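# Stack the 96-well plate from N1 onto N2's plate

## Task

Lift the 96-well plate out of plate nest N1 and set it down on top of the plate already in plate nest N2. It must be fully seated, with its well A1 directly above the lower plate's well A1, and the lower plate must stay lying flat in N2. The stack must hold by itself without the robot supporting it. When finished, open the gripper and move it away.

## Robot and tools

Setup: two arms, left_arm and right_arm, each ending in a parallel gripper. The fingers point along the gripper's own +z axis and close along its y axis. The reported hand point is midway between the finger pads when they are shut. Closed fingertips stick out about 33 mm past it, open ones about 9 mm, and the tips travel roughly 24 mm further out while closing, so keep that much room above any surface. Well A1 sits at the plate's cut-off corner. Seen from the arms' side of the table, N1 is the right-hand nest. The idle arm may be parked out of the way.

World frame (used in results and camera calibration): origin on the table top between the arms, +x out over the table, +z up, left_arm on the +y side. Positions are in metres, orientations are quaternions in w,x,y,z order, and velocities are in m/s and rad/s. Printed hand positions can be a little off, more so at long reach.

The 18-number row: every motion command is one or more rows of 18 numbers, each in [-1, 1]. The order is left_arm dx, dy, dz, rx, ry, rz, left_gripper position, force_limit, speed, and then the same nine for right_arm and right_gripper. All 18 are required even when only one arm moves. The first six numbers per arm are an offset, not a pose. They are expressed in that gripper's own axes and counted from the gripper's pose in the latest result that showed it. Before any such result exists in the scene, and for the second and later calls in one reply, they are counted from where the hand is when the action begins. A value of 1.0 equals 0.6 m or 180 degrees. rx, ry, rz together form a single rotation vector. Every row in a call refers to that same base, so rows do not add up. All-zero offsets are not a hold: they send the hand back to its base pose. The three gripper numbers are absolute settings. position +1 is fully open (140 mm), the pads touch near -0.8, and -1 keeps closing until something blocks it. force_limit is about 14 N at -1, 60 N at 0 and 107 N at +1 (for parts up to 40 mm wide). speed is the pad closing rate: about 30 mm/s at -1, 140 at 0 and 250 at +1. To leave a gripper unchanged, resend its previous three numbers, because 0 is a real setting. To squeeze harder on a held part, raise force_limit and nudge position, for example from -1 to -0.98.

Tools:
execute_actions: the argument actions is a list with zero or one entry. An empty list only returns the state, with pictures. An entry {"rows": [...], "steps": n} runs 1 to 15 rows for n control steps, with n at most 15 (default 15) and at least 8. Each step lasts 1/30 s, and the final row repeats if rows run out. An entry with only steps (up to 300) is a wait measured from the previous result, so reply time counts toward it. The optional pictures boolean asks for camera images. Each step's commanded pose is clipped to within 70 mm and 16 degrees of the measured pose. The result is captured 8 steps before the action ends, and those remaining steps then run while you reply.
move: target is one 18-number row, with offsets counted as above. speed is in m/s, from 0.002 to 0.5, default 0.25; rotation is capped at twice that value in rad/s. The hand follows a straight path lasting 0.5 to 10 s and does not avoid obstacles or the other arm. Its result adds a move: line giving how it ended (done, off_target, moving, held, fault) and any limits (paced = pose was clipped, held = some steps were blocked), plus each hand's distance from its target. Pictures are included.
wait: seconds, from 0 to 10. The robot gets no new command during it.
zoom_image: camera (cam_high, cam_left_wrist, cam_right_wrist) and region [x0, y0, x1, y1] in pixels from the top-left corner, at most 504 by 504. cam_high is 672x504; the fisheye wrist cameras are 616x616.
finished_scene: scene = number of the current scene.

Reading results: each arm's pose and velocity; a Hand target line when no steps remain pending; object_status (0 moving, 1 blocked while opening, 2 blocked while closing, which is a good grip, 3 reached the target or pads met). position_measured is in counts, from 3 when open to 230 when the pads meet. HELD marks steps that were not sent, and pose unreachable means the clearance check changed a command. Joint torques and flange force are also shown; the flange force includes held weight and has some error.

Cautions: the arms are stiff. Pushing even a few millimetres into something solid can exceed a joint load limit or a 144 N outside force, which halts that arm for 10 s. Approach contact slowly and with little overshoot, and back off to release pressure. Don't let the arms bump each other. Never knock or drop anything off the table. Avoid slips, drops and slams. A held part may occasionally get tugged, so confirm the grip. Holding loads for long heats the motors; a MOTOR HOT warning precedes a braking stop. Before finishing, release the plate, lift clear, and check in the images that the stack is seated and aligned.

Each tool is called after "Call:" as name(argument=value, ...), one argument or row to a line, values as JSON.

## Session

Call:
execute_actions(
  actions=[],
)

Scene clock: 0.00 s of 8400.00 s.
left_arm: end_effector_position=(+0.6947, +0.5151, +0.3215) position_measured=3 object_status=3 end_effector_quat_wxyz=(-0.000, +1.000, -0.017, -0.001) end_effector_velocity=(-0.000, -0.001, +0.001) end_effector_angular_velocity=(-0.000, -0.001, -0.002) | right_arm: end_effector_position=(+0.1490, +0.0374, +0.1684) position_measured=3 object_status=3 end_effector_quat_wxyz=(+0.631, +0.674, -0.290, +0.254) end_effector_velocity=(+0.000, +0.000, -0.001) end_effector_angular_velocity=(+0.000, +0.000, -0.000)
Joint positions: left_arm=[-0.053  0.163  1.606  0.     1.375  1.517] | right_arm=[ 1.569  1.037  1.047 -0.315  2.528  3.657]
Joint velocities: left_arm=[-0.001 -0.001  0.    -0.     0.     0.001] | right_arm=[-0.     0.001 -0.     0.001 -0.001  0.   ]
Joint torques (N m, as the joint torque sensors report them, + toward a larger angle): no reading
Flange force (N, the push that the arm receives, along the gripper's own x y z axes): no reading
Hand target (left_arm): +0.695, +0.515, +0.321; -0.000, +1.000, -0.017, -0.001
Hand target (right_arm): +0.149, +0.037, +0.168; +0.631, +0.674, -0.290, +0.254

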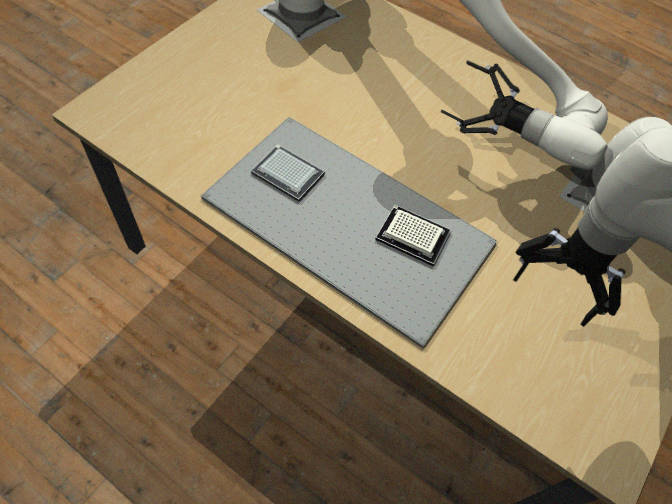

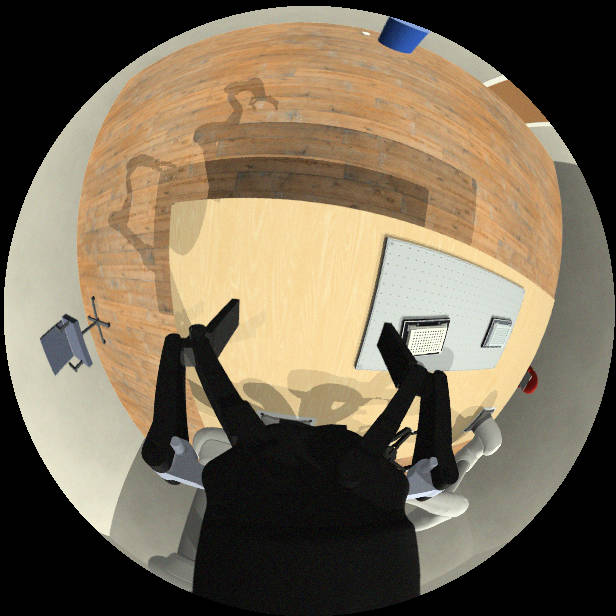

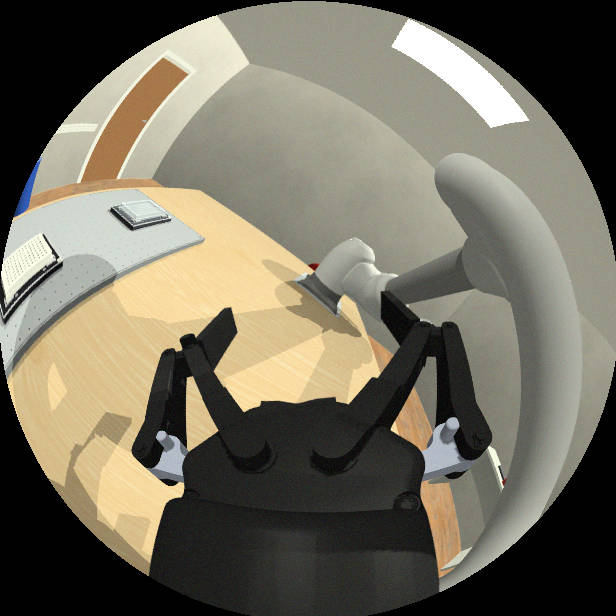

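Call:
zoom_image(
  camera="cam_high",
  region=[240,130,340,210],
)

Call:
zoom_image(
  camera="cam_high",
  region=[365,195,465,275],
)

Region (240, 130, 340, 210) of cam_high's 672x504 image, scaled by 5.040, with more detail than that image has; it fills the top 403 rows of this view, and the rest is white.

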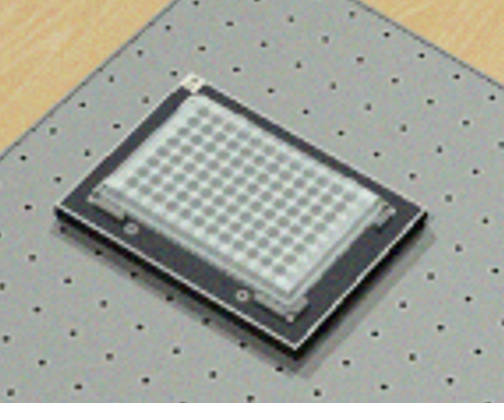

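Region (365, 195, 465, 275) of cam_high's 672x504 image, scaled by 5.040, with more detail than that image has; it fills the top 403 rows of this view, and the rest is white.

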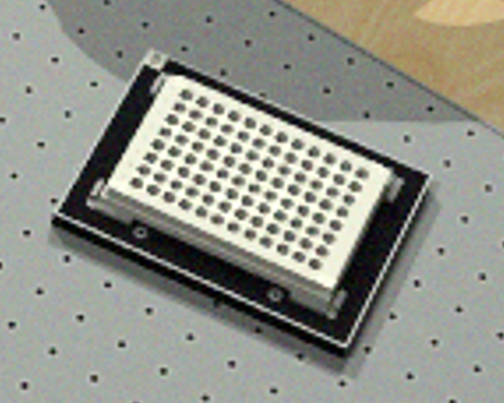

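Call:
move(
  target=[0,0.3,0,0,0,0.49,1,0,0,-0.023,0.195,0.5,0,0,0,1,0,0],
  speed=0.4,
)

Scene clock: 3.43 s of 8400.00 s.
left_arm: end_effector_position=(+0.6885, +0.3355, +0.3215) position_measured=3 object_status=3 end_effector_quat_wxyz=(+0.000, +0.706, -0.708, -0.001) end_effector_velocity=(-0.001, +0.000, -0.002) end_effector_angular_velocity=(+0.001, +0.003, +0.002) | right_arm: end_effector_position=(+0.0490, -0.2646, +0.2182) position_measured=3 object_status=3 end_effector_quat_wxyz=(+0.631, +0.674, -0.290, +0.254) end_effector_velocity=(+0.001, +0.000, +0.000) end_effector_angular_velocity=(+0.001, -0.000, +0.000)
Joint positions: left_arm=[-0.321  0.202  1.56   0.     1.383  2.788] | right_arm=[ 1.621  0.588  1.845 -0.157  2.196  3.828]
Joint velocities: left_arm=[ 0.     0.001  0.002 -0.     0.    -0.002] | right_arm=[-0.    -0.    -0.001 -0.001 -0.    -0.001]
Joint torques (N m, as the joint torque sensors report them, + toward a larger angle): left_arm=[  2.9  -65.16 -40.08   3.95   0.33   0.  ] | right_arm=[ -2.25 -79.77 -22.19   2.97   2.13  -0.26]
Flange force (N, the push that the arm receives, along the gripper's own x y z axes): left_arm=[6.0 -5.0 0.9] | right_arm=[0.7 4.0 -3.0]
Hand target (left_arm): +0.689, +0.335, +0.322; +0.000, +0.706, -0.708, -0.001
Hand target (right_arm): +0.049, -0.265, +0.218; +0.631, +0.674, -0.290, +0.254
Off the commanded pose (left_arm): 0.000 m, 0 deg.
Off the commanded pose (right_arm): 0.000 m, 0 deg.
Kept back: nothing.
move: done
camera_calibration (this result's frames):
cam_left_wrist: T_world_to_cam=[[-0.986115, -0.1639, -0.0267268, 0.745043], [-0.16126, 0.906662, 0.38982, -0.299549], [-0.0396594, 0.388717, -0.920503, 0.383584], [0, 0, 0, 1]] pos_world=[0.701606, 0.244596, 0.489773]
cam_right_wrist: T_world_to_cam=[[-0.791417, -0.0306769, 0.610506, -0.105532], [-0.561726, 0.430401, -0.706554, 0.298653], [-0.241088, -0.902116, -0.357859, 0.0373416], [0, 0, 0, 1]] pos_world=[0.0932442, -0.0980918, 0.288806]

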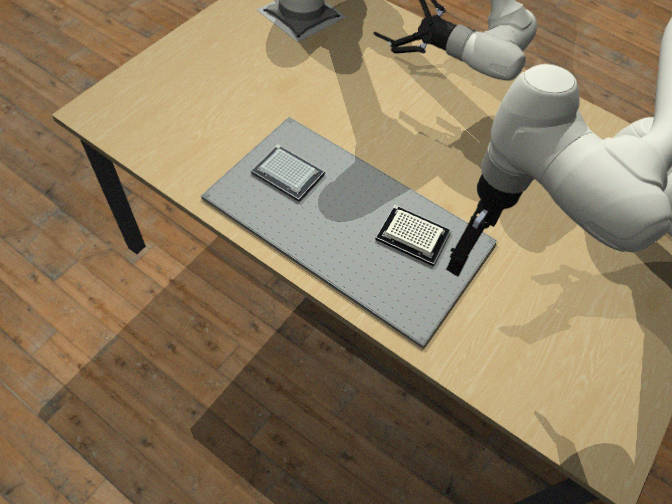

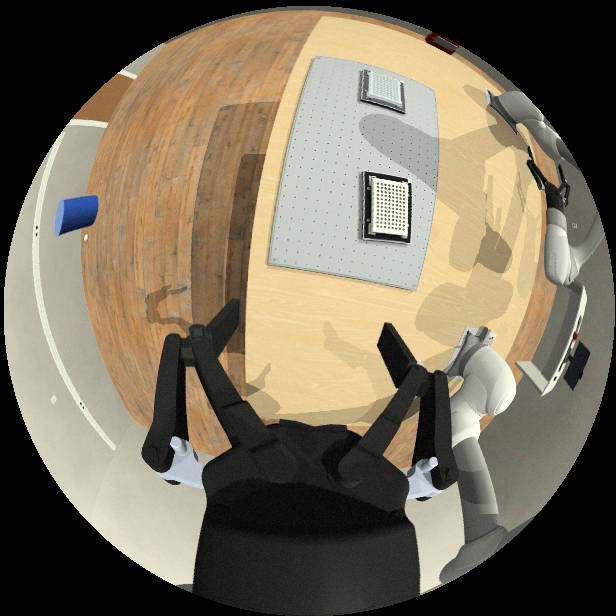

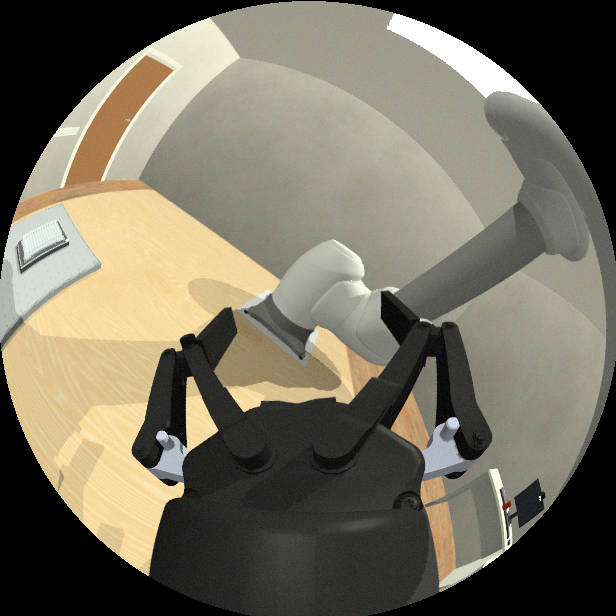

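Call:
move(
  target=[0.341,0.224,0.37,0,0,0,0.5,0,0,-0.09,0.09,0.05,0,0,0,1,0,0],
  speed=0.4,
)

Call:
zoom_image(
  camera="cam_left_wrist",
  region=[200,180,420,400],
)

Scene clock: 5.00 s of 8400.00 s.
left_arm: end_effector_position=(+0.5532, +0.1316, +0.0998) position_measured=66 object_status=3 end_effector_quat_wxyz=(+0.000, +0.706, -0.708, -0.001) end_effector_velocity=(+0.001, -0.001, +0.001) end_effector_angular_velocity=(-0.001, -0.003, -0.002) | right_arm: end_effector_position=(-0.0281, -0.2927, +0.2157) position_measured=3 object_status=3 end_effector_quat_wxyz=(+0.631, +0.674, -0.290, +0.254) end_effector_velocity=(+0.000, -0.000, -0.000) end_effector_angular_velocity=(-0.000, -0.001, -0.000)
Joint positions: left_arm=[-0.693  0.304  1.859 -0.001  0.981  2.417] | right_arm=[ 1.728  0.558  1.913 -0.025  2.166  3.915]
Joint velocities: left_arm=[-0.001 -0.    -0.002  0.001 -0.     0.   ] | right_arm=[-0.001  0.     0.001 -0.    -0.     0.001]
Joint torques (N m, as the joint torque sensors report them, + toward a larger angle): left_arm=[  2.82 -68.74 -33.79   3.17   0.43  -0.11] | right_arm=[ -0.98 -79.83 -21.58   3.63   2.29   0.09]
Flange force (N, the push that the arm receives, along the gripper's own x y z axes): left_arm=[6.6 -1.5 2.6] | right_arm=[-1.2 -1.7 -5.6]
Hand target (left_arm): +0.553, +0.132, +0.100; +0.000, +0.706, -0.708, -0.001
Hand target (right_arm): -0.028, -0.293, +0.216; +0.631, +0.674, -0.290, +0.254
Off the commanded pose (left_arm): 0.000 m, 0 deg.
Off the commanded pose (right_arm): 0.000 m, 0 deg.
Kept back: nothing.
move: done
camera_calibration (this result's frames):
cam_left_wrist: T_world_to_cam=[[-0.986142, -0.163689, -0.0270179, 0.572339], [-0.161175, 0.90664, 0.389906, -0.0501348], [-0.039328, 0.388857, -0.920458, 0.253132], [0, 0, 0, 1]] pos_world=[0.566282, 0.0407076, 0.268009]
cam_right_wrist: T_world_to_cam=[[-0.791414, -0.0306962, 0.610509, -0.165884], [-0.561738, 0.430389, -0.706552, 0.265613], [-0.241068, -0.902122, -0.357859, -0.00744774], [0, 0, 0, 1]] pos_world=[0.0161262, -0.126127, 0.286278]

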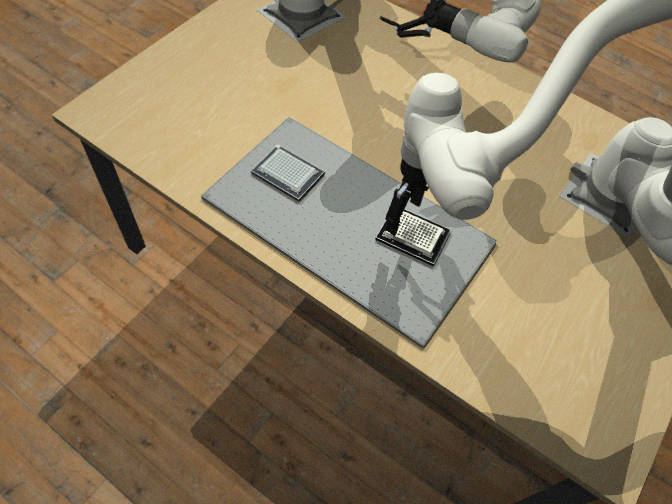

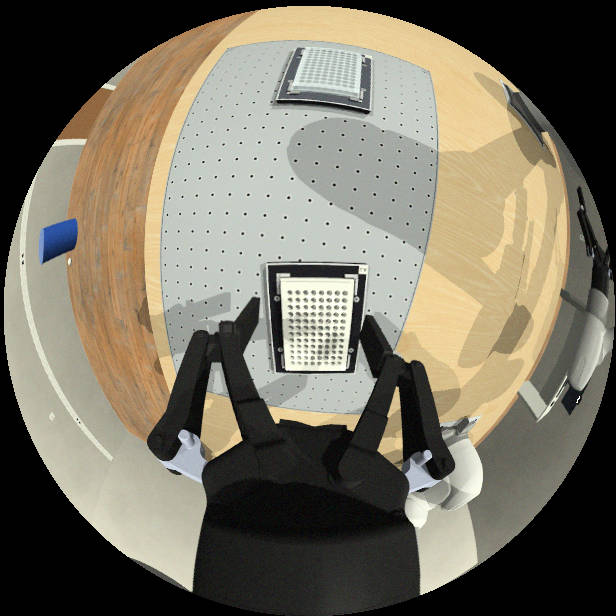

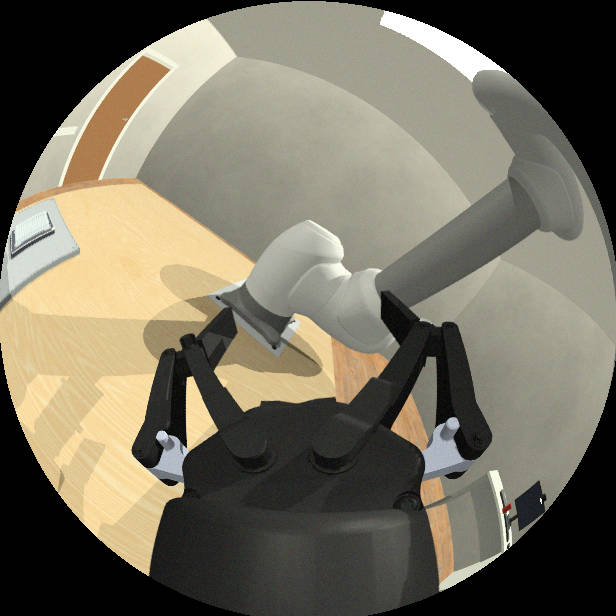

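Region (200, 180, 420, 400) of cam_left_wrist's 616x616 image, scaled by 2.291, with more detail than that image has.

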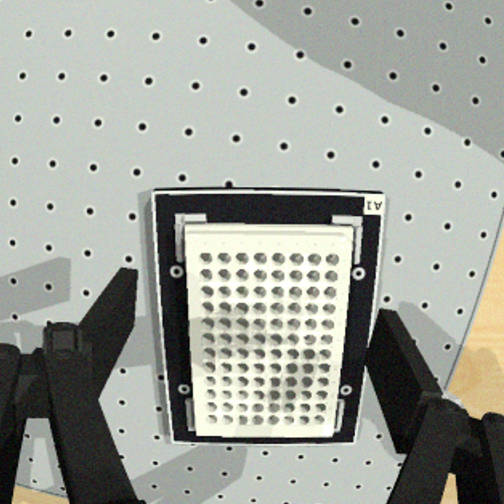

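Call:
move(
  target=[0.59,-0.055,0,0,0,0,0.5,0,0,0,0,0,0,0,0,1,0,0],
  speed=0.4,
)

Call:
zoom_image(
  camera="cam_left_wrist",
  region=[220,210,400,390],
)

Scene clock: 6.80 s of 8400.00 s.
left_arm: end_effector_position=(+0.5851, -0.2225, +0.1001) position_measured=66 object_status=3 end_effector_quat_wxyz=(+0.000, +0.706, -0.708, -0.001) end_effector_velocity=(+0.000, +0.000, -0.001) end_effector_angular_velocity=(+0.001, +0.000, -0.000) | right_arm: end_effector_position=(-0.0281, -0.2927, +0.2157) position_measured=3 object_status=3 end_effector_quat_wxyz=(+0.631, +0.674, -0.290, +0.254) end_effector_velocity=(+0.001, +0.000, -0.000) end_effector_angular_velocity=(+0.000, -0.001, +0.001)
Joint positions: left_arm=[-0.956  0.713  1.202 -0.001  1.228  2.154] | right_arm=[ 1.728  0.558  1.913 -0.025  2.166  3.915]
Joint velocities: left_arm=[0. 0. 0. 0. 0. 0.] | right_arm=[-0.001  0.    -0.    -0.002 -0.    -0.   ]
Joint torques (N m, as the joint torque sensors report them, + toward a larger angle): left_arm=[   2.38 -112.4   -38.42    3.98    0.22   -0.03] | right_arm=[ -2.25 -75.76 -22.2    3.4    2.09  -0.19]
Flange force (N, the push that the arm receives, along the gripper's own x y z axes): left_arm=[9.6 -4.4 2.5] | right_arm=[1.4 4.3 -0.6]
Hand target (left_arm): +0.585, -0.222, +0.100; +0.000, +0.706, -0.708, -0.001
Hand target (right_arm): -0.028, -0.293, +0.216; +0.631, +0.674, -0.290, +0.254
Off the commanded pose (left_arm): 0.001 m, 0 deg.
Off the commanded pose (right_arm): 0.000 m, 0 deg.
Kept back: nothing.
move: done
camera_calibration (this result's frames):
cam_left_wrist: T_world_to_cam=[[-0.986121, -0.163746, -0.0274255, 0.54583], [-0.161385, 0.906592, 0.389931, 0.276043], [-0.0389861, 0.388945, -0.920436, 0.392198], [0, 0, 0, 1]] pos_world=[0.598094, -0.313424, 0.268325]
cam_right_wrist: T_world_to_cam=[[-0.79141, -0.0307052, 0.610514, -0.165897], [-0.56175, 0.430373, -0.706552, 0.265603], [-0.241054, -0.902129, -0.35785, -0.00745773], [0, 0, 0, 1]] pos_world=[0.0161121, -0.12613, 0.286276]

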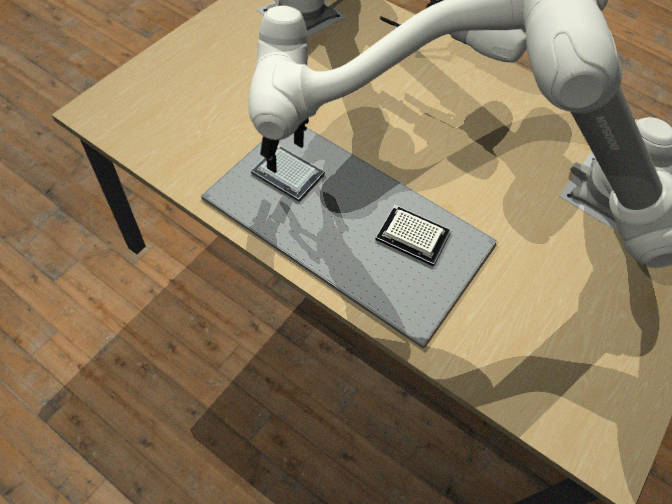

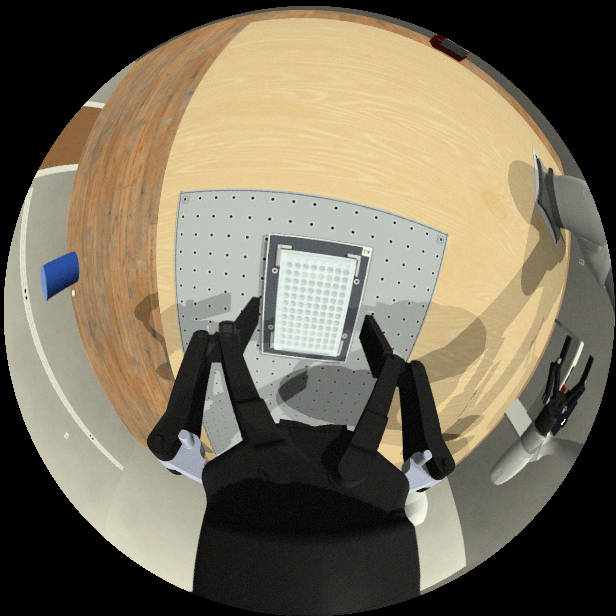

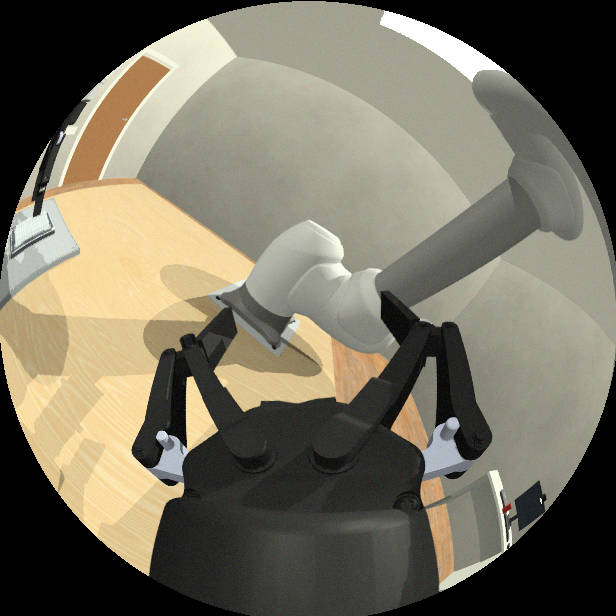

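Region (220, 210, 400, 390) of cam_left_wrist's 616x616 image, scaled by 2.800, with more detail than that image has.

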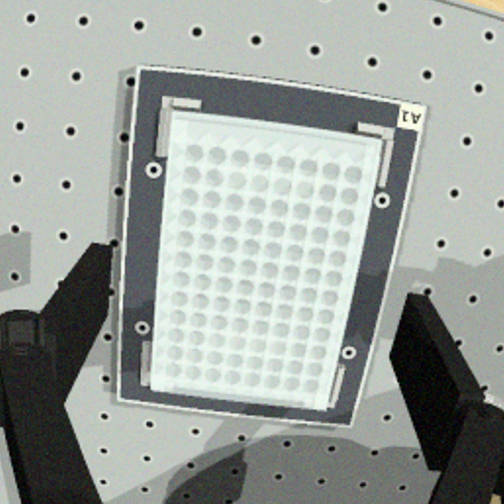

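Call:
move(
  target=[-0.0083,-0.003,0.075,0,0,-0.013,0.4,-0.4,0,0,0,0,0,0,0,1,0,0],
  speed=0.1,
)

Call:
zoom_image(
  camera="cam_left_wrist",
  region=[220,220,400,400],
)

Call:
zoom_image(
  camera="cam_high",
  region=[240,130,340,210],
)

Scene clock: 8.07 s of 8400.00 s.
left_arm: end_effector_position=(+0.5869, -0.2175, +0.0551) position_measured=78 object_status=3 end_effector_quat_wxyz=(+0.000, +0.720, -0.694, -0.001) end_effector_velocity=(-0.000, -0.000, -0.000) end_effector_angular_velocity=(-0.000, -0.000, -0.001) | right_arm: end_effector_position=(-0.0281, -0.2927, +0.2157) position_measured=3 object_status=3 end_effector_quat_wxyz=(+0.631, +0.674, -0.290, +0.254) end_effector_velocity=(+0.001, -0.000, -0.000) end_effector_angular_velocity=(-0.000, +0.001, -0.001)
Joint positions: left_arm=[-0.951  0.737  1.246 -0.001  1.16   2.118] | right_arm=[ 1.728  0.558  1.913 -0.025  2.166  3.915]
Joint velocities: left_arm=[-0.    -0.     0.    -0.    -0.     0.001] | right_arm=[-0.002 -0.     0.001 -0.    -0.    -0.001]
Joint torques (N m, as the joint torque sensors report them, + toward a larger angle): left_arm=[   3.17 -114.    -38.01    3.75    0.18    0.05] | right_arm=[  1.35 -76.25 -21.4    3.08   2.34  -0.11]
Flange force (N, the push that the arm receives, along the gripper's own x y z axes): left_arm=[9.2 -2.4 3.0] | right_arm=[4.4 -0.1 -2.4]
Hand target (left_arm): +0.587, -0.218, +0.055; +0.000, +0.720, -0.694, -0.001
Hand target (right_arm): -0.028, -0.293, +0.216; +0.631, +0.674, -0.290, +0.254
Off the commanded pose (left_arm): 0.000 m, 0 deg.
Off the commanded pose (right_arm): 0.000 m, 0 deg.
Kept back: nothing.
move: done
camera_calibration (this result's frames):
cam_left_wrist: T_world_to_cam=[[-0.978633, -0.203759, -0.0275648, 0.534081], [-0.198208, 0.899203, 0.390061, 0.309386], [-0.0546921, 0.38719, -0.920376, 0.357713], [0, 0, 0, 1]] pos_world=[0.603556, -0.30788, 0.223272]
cam_right_wrist: T_world_to_cam=[[-0.79141, -0.0307053, 0.610514, -0.165897], [-0.56175, 0.430373, -0.706552, 0.265603], [-0.241054, -0.902129, -0.357851, -0.00745765], [0, 0, 0, 1]] pos_world=[0.0161122, -0.12613, 0.286276]

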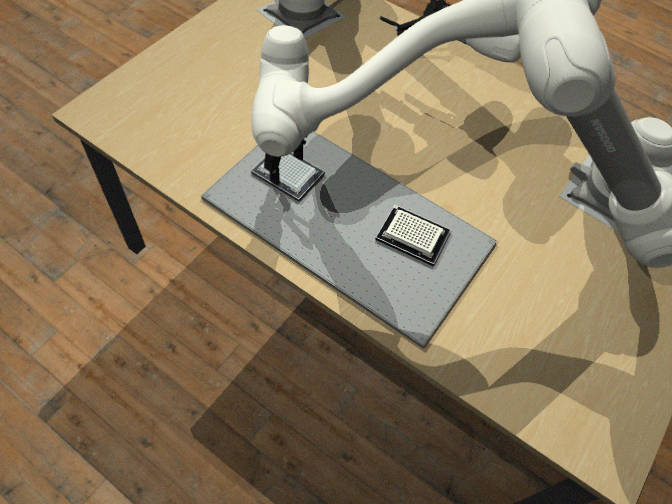

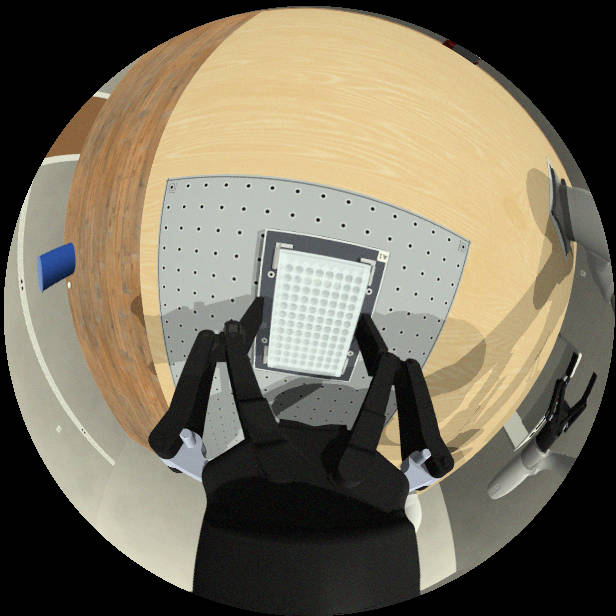

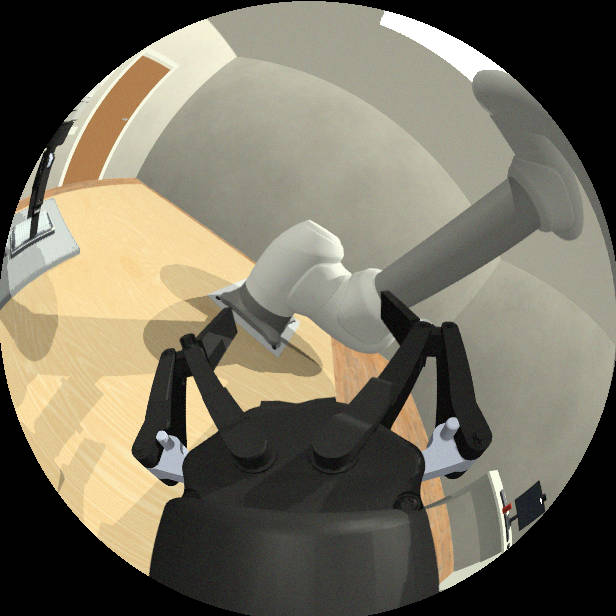

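Region (220, 220, 400, 400) of cam_left_wrist's 616x616 image, scaled by 2.800, with more detail than that image has.

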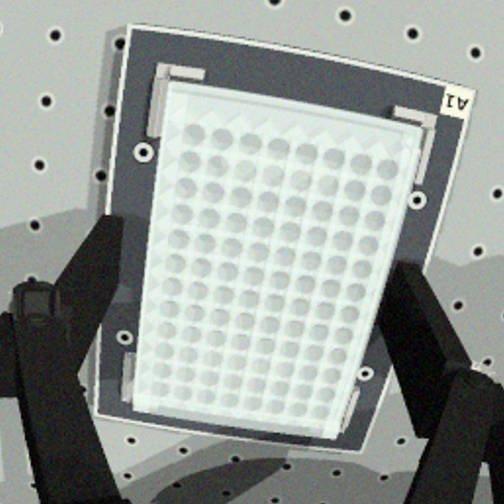

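Region (240, 130, 340, 210) of cam_high's 672x504 image, scaled by 5.040, with more detail than that image has; it fills the top 403 rows of this view, and the rest is white.

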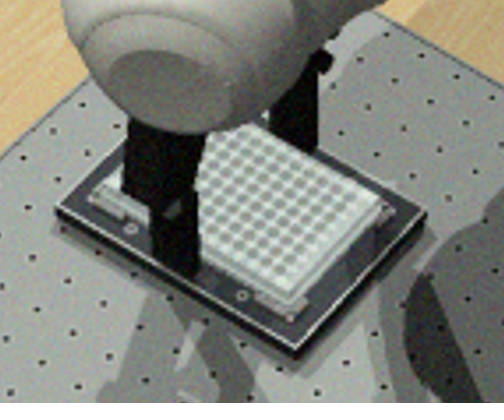

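Call:
zoom_image(
  camera="cam_left_wrist",
  region=[265,235,385,285],
)

Call:
zoom_image(
  camera="cam_left_wrist",
  region=[255,340,355,385],
)

Call:
move(
  target=[0,0.003,0.011,0,0,0,0.3,-0.4,-0.5,0,0,0,0,0,0,1,0,0],
  speed=0.02,
)

Call:
zoom_image(
  camera="cam_left_wrist",
  region=[240,240,400,400],
)

Region (265, 235, 385, 285) of cam_left_wrist's 616x616 image, scaled by 4.200, with more detail than that image has; it fills the top 210 rows of this view, and the rest is white.

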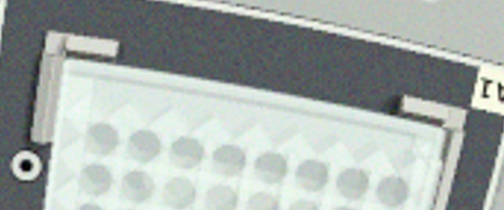

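Region (255, 340, 355, 385) of cam_left_wrist's 616x616 image, scaled by 5.040, with more detail than that image has; it fills the top 227 rows of this view, and the rest is white.

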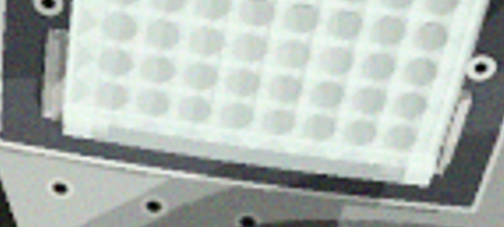

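Scene clock: 19.07 s of 8400.00 s.
left_arm: end_effector_position=(+0.5858, -0.2179, +0.0511) position_measured=91 object_status=3 end_effector_quat_wxyz=(+0.000, +0.720, -0.694, +0.000) end_effector_velocity=(+0.001, +0.001, -0.000) end_effector_angular_velocity=(-0.000, -0.000, +0.001) | right_arm: end_effector_position=(-0.0281, -0.2927, +0.2157) position_measured=3 object_status=3 end_effector_quat_wxyz=(+0.631, +0.674, -0.290, +0.254) end_effector_velocity=(-0.000, -0.000, +0.000) end_effector_angular_velocity=(-0.000, +0.001, +0.000)
Joint positions: left_arm=[-0.953  0.738  1.252 -0.     1.151  2.116] | right_arm=[ 1.728  0.558  1.913 -0.025  2.166  3.915]
Joint velocities: left_arm=[ 0.002  0.001 -0.001  0.     0.     0.001] | right_arm=[ 0.001 -0.    -0.     0.     0.    -0.   ]
Joint torques (N m, as the joint torque sensors report them, + toward a larger angle): left_arm=[ -5.69 -97.23 -31.91   0.37  -1.25   0.48] | right_arm=[ -2.04 -74.76 -21.44   2.93   1.8    0.2 ]
Flange force (N, the push that the arm receives, along the gripper's own x y z axes): left_arm=[-0.5 -6.7 -13.2] | right_arm=[2.4 6.3 -1.6]
Hand target (left_arm): +0.586, -0.218, +0.051; +0.000, +0.720, -0.694, +0.000
Hand target (right_arm): -0.028, -0.293, +0.216; +0.631, +0.674, -0.290, +0.254
Off the commanded pose (left_arm): 0.003 m, 0 deg.
Off the commanded pose (right_arm): 0.000 m, 0 deg.
FORCE FAULT: contact force on the left arm reached its limit, and that arm stopped for 10 seconds. The contact can be on any part of that arm, not only on its tool. That arm's remaining commands of this call were not run. That arm holds still and accepts commands again. Move the arm away from the contact; if what it grips holds it there, let go first. Pushing or pulling that hard again can fault the arm again.
Kept back: nothing.
move: fault (left_arm)
camera_calibration (this result's frames):
cam_left_wrist: T_world_to_cam=[[-0.97857, -0.203869, -0.0289384, 0.532803], [-0.198958, 0.899922, 0.388015, 0.311764], [-0.0530617, 0.385457, -0.921199, 0.352889], [0, 0, 0, 1]] pos_world=[0.602138, -0.307965, 0.21953]
cam_right_wrist: T_world_to_cam=[[-0.79141, -0.0307054, 0.610514, -0.165897], [-0.56175, 0.430373, -0.706552, 0.265603], [-0.241054, -0.902129, -0.357851, -0.00745768], [0, 0, 0, 1]] pos_world=[0.0161122, -0.12613, 0.286276]

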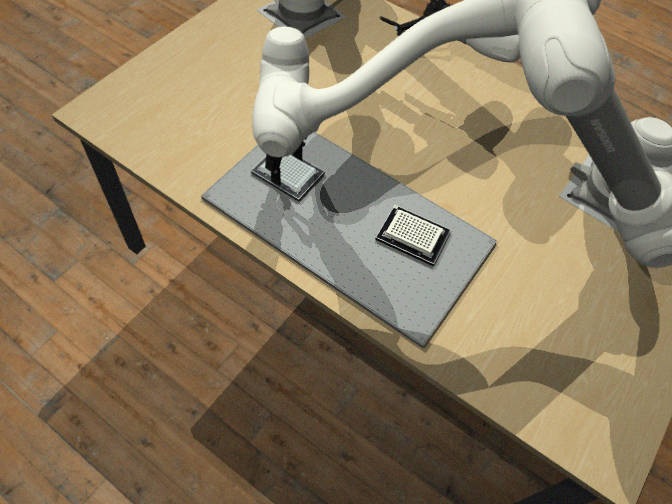

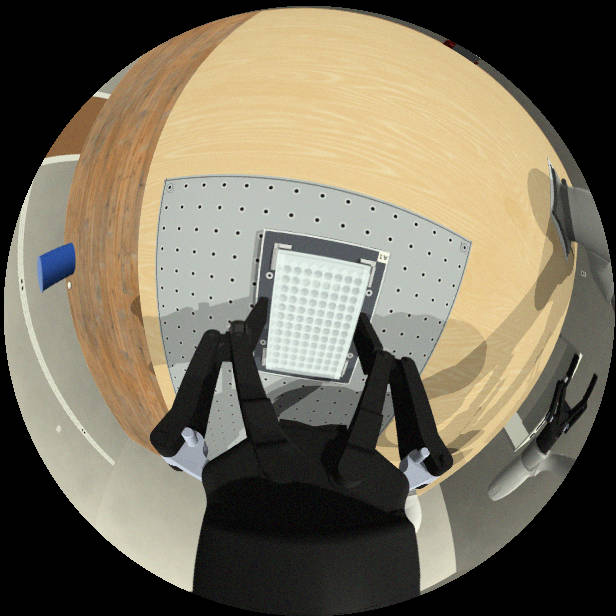

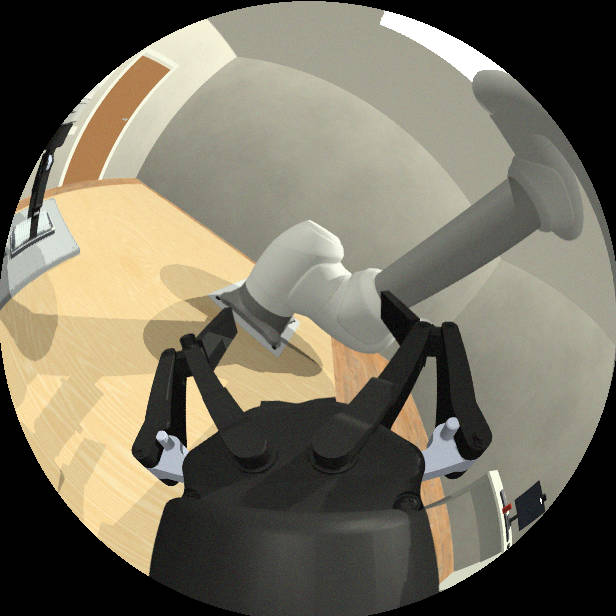

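Region (240, 240, 400, 400) of cam_left_wrist's 616x616 image, scaled by 3.150, with more detail than that image has.

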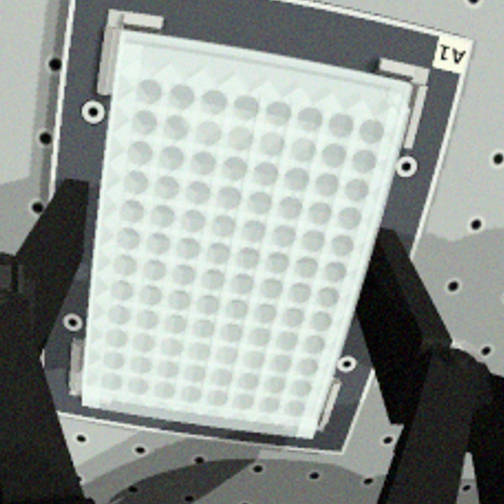

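Call:
move(
  target=[0,0.0027,-0.010,0,0,0,0.3,-0.4,-0.5,0,0,0,0,0,0,1,0,0],
  speed=0.02,
)

Call:
move(
  target=[0,0,0,0,0,0,-1,-0.4,-1,0,0,0,0,0,0,1,0,0],
)

Call:
zoom_image(
  camera="cam_left_wrist",
  region=[240,220,400,380],
)

Scene clock: 20.10 s of 8400.00 s.
left_arm: end_effector_position=(+0.5842, -0.2180, +0.0571) position_measured=91 object_status=3 end_effector_quat_wxyz=(+0.000, +0.720, -0.694, +0.000) end_effector_velocity=(-0.000, +0.002, -0.001) end_effector_angular_velocity=(+0.002, +0.001, +0.000) | right_arm: end_effector_position=(-0.0281, -0.2927, +0.2157) position_measured=3 object_status=3 end_effector_quat_wxyz=(+0.631, +0.674, -0.290, +0.254) end_effector_velocity=(+0.001, -0.000, -0.000) end_effector_angular_velocity=(+0.000, -0.002, +0.001)
Joint positions: left_arm=[-0.954  0.732  1.251 -0.     1.158  2.114] | right_arm=[ 1.728  0.558  1.913 -0.025  2.166  3.915]
Joint velocities: left_arm=[ 0.001 -0.001  0.003  0.     0.     0.   ] | right_arm=[-0.     0.     0.    -0.002 -0.001  0.001]
Joint torques (N m, as the joint torque sensors report them, + toward a larger angle): left_arm=[   3.24 -112.09  -37.33    3.6     0.16   -0.09] | right_arm=[ -2.53 -78.8  -22.43   3.26   2.13   0.23]
Flange force (N, the push that the arm receives, along the gripper's own x y z axes): left_arm=[9.2 -2.3 2.5] | right_arm=[-2.2 1.4 -3.0]
Hand target (left_arm): +0.584, -0.218, +0.057; +0.000, +0.720, -0.694, +0.000
Hand target (right_arm): -0.028, -0.293, +0.216; +0.631, +0.674, -0.290, +0.254
Off the commanded pose (left_arm): 0.000 m, 0 deg.
Off the commanded pose (right_arm): 0.000 m, 0 deg.
Kept back: nothing.
move: done
camera_calibration (this result's frames):
cam_left_wrist: T_world_to_cam=[[-0.978566, -0.20389, -0.0289455, 0.531389], [-0.198982, 0.899926, 0.387995, 0.309167], [-0.0530594, 0.385438, -0.921207, 0.358352], [0, 0, 0, 1]] pos_world=[0.600531, -0.308005, 0.225543]
cam_right_wrist: T_world_to_cam=[[-0.79141, -0.0307054, 0.610514, -0.165897], [-0.56175, 0.430373, -0.706552, 0.265603], [-0.241054, -0.902129, -0.357851, -0.00745763], [0, 0, 0, 1]] pos_world=[0.0161122, -0.12613, 0.286276]

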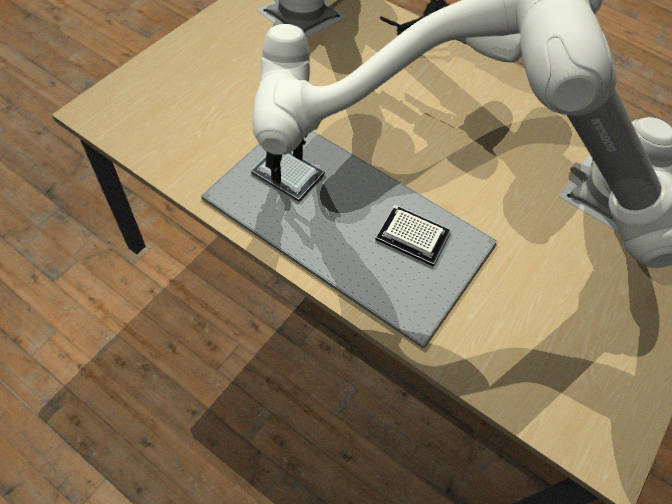

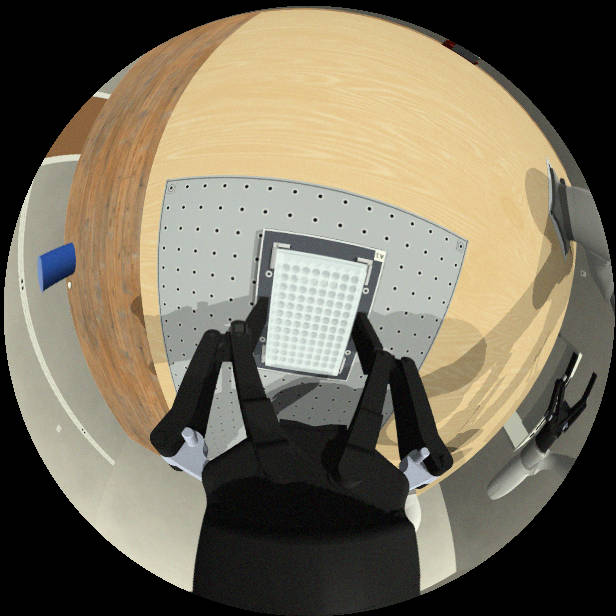

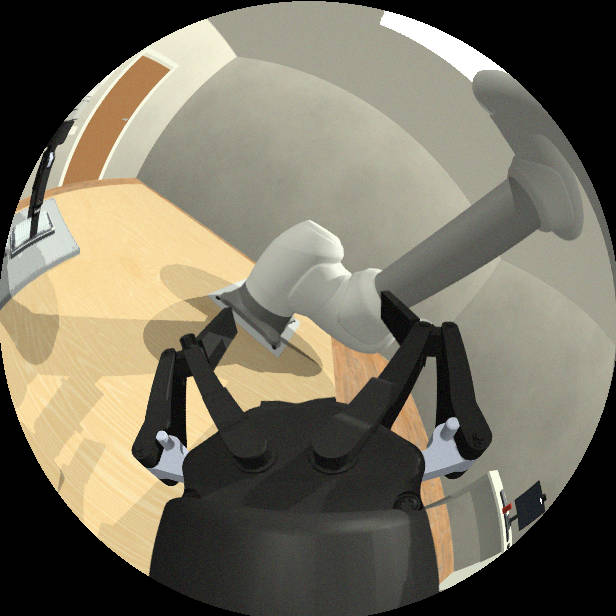

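Scene clock: 20.67 s of 8400.00 s.
left_arm: end_effector_position=(+0.5842, -0.2180, +0.0573) position_measured=107 object_status=2 end_effector_quat_wxyz=(+0.000, +0.720, -0.694, +0.000) end_effector_velocity=(-0.000, -0.001, +0.001) end_effector_angular_velocity=(-0.001, -0.001, -0.001) | right_arm: end_effector_position=(-0.0281, -0.2927, +0.2157) position_measured=3 object_status=3 end_effector_quat_wxyz=(+0.631, +0.674, -0.290, +0.254) end_effector_velocity=(+0.000, +0.000, +0.000) end_effector_angular_velocity=(-0.001, -0.000, -0.000)
Joint positions: left_arm=[-0.954  0.732  1.251 -0.     1.158  2.114] | right_arm=[ 1.728  0.558  1.913 -0.025  2.166  3.915]
Joint velocities: left_arm=[-0.001  0.    -0.002  0.     0.     0.   ] | right_arm=[-0.001  0.    -0.    -0.     0.001  0.   ]
Joint torques (N m, as the joint torque sensors report them, + toward a larger angle): left_arm=[  2.07 -96.08 -29.32   3.17  -1.21  -0.27] | right_arm=[ -1.99 -78.78 -21.57   2.83   2.22   0.07]
Flange force (N, the push that the arm receives, along the gripper's own x y z axes): left_arm=[8.7 -3.3 -15.9] | right_arm=[-2.2 1.4 -4.7]
Hand target (left_arm): +0.584, -0.218, +0.057; +0.000, +0.720, -0.694, +0.000
Hand target (right_arm): -0.028, -0.293, +0.216; +0.631, +0.674, -0.290, +0.254
Off the commanded pose (left_arm): 0.000 m, 0 deg.
Off the commanded pose (right_arm): 0.000 m, 0 deg.
Kept back: nothing.
move: done
camera_calibration (this result's frames):
cam_left_wrist: T_world_to_cam=[[-0.978563, -0.203894, -0.02902, 0.531418], [-0.199024, 0.899992, 0.38782, 0.309201], [-0.0529563, 0.385282, -0.921278, 0.358453], [0, 0, 0, 1]] pos_world=[0.600546, -0.308031, 0.225742]
cam_right_wrist: T_world_to_cam=[[-0.79141, -0.0307054, 0.610514, -0.165897], [-0.56175, 0.430373, -0.706552, 0.265603], [-0.241054, -0.902129, -0.357851, -0.00745764], [0, 0, 0, 1]] pos_world=[0.0161122, -0.12613, 0.286276]

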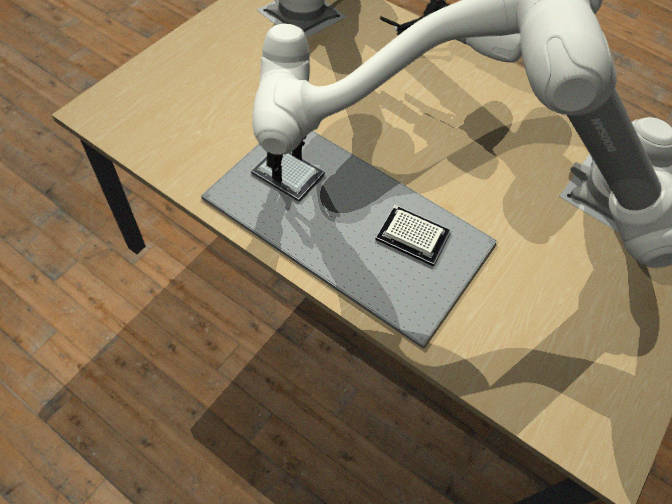

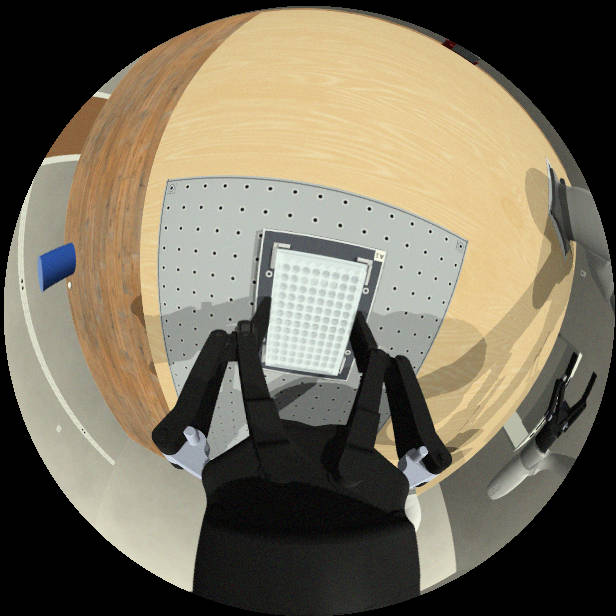

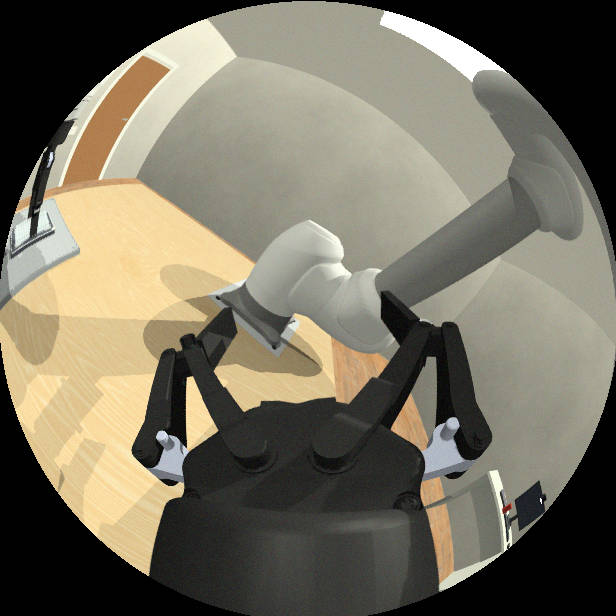

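Region (240, 220, 400, 380) of cam_left_wrist's 616x616 image, scaled by 3.150, with more detail than that image has.

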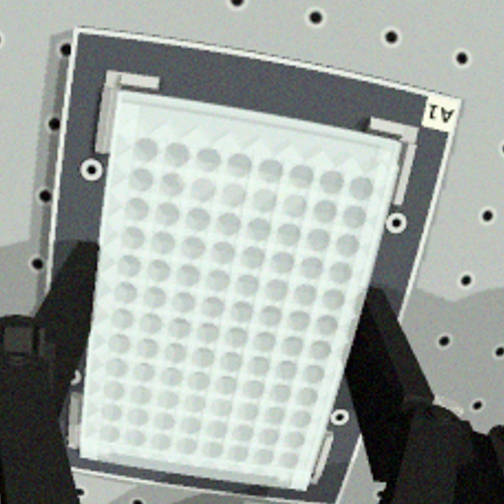

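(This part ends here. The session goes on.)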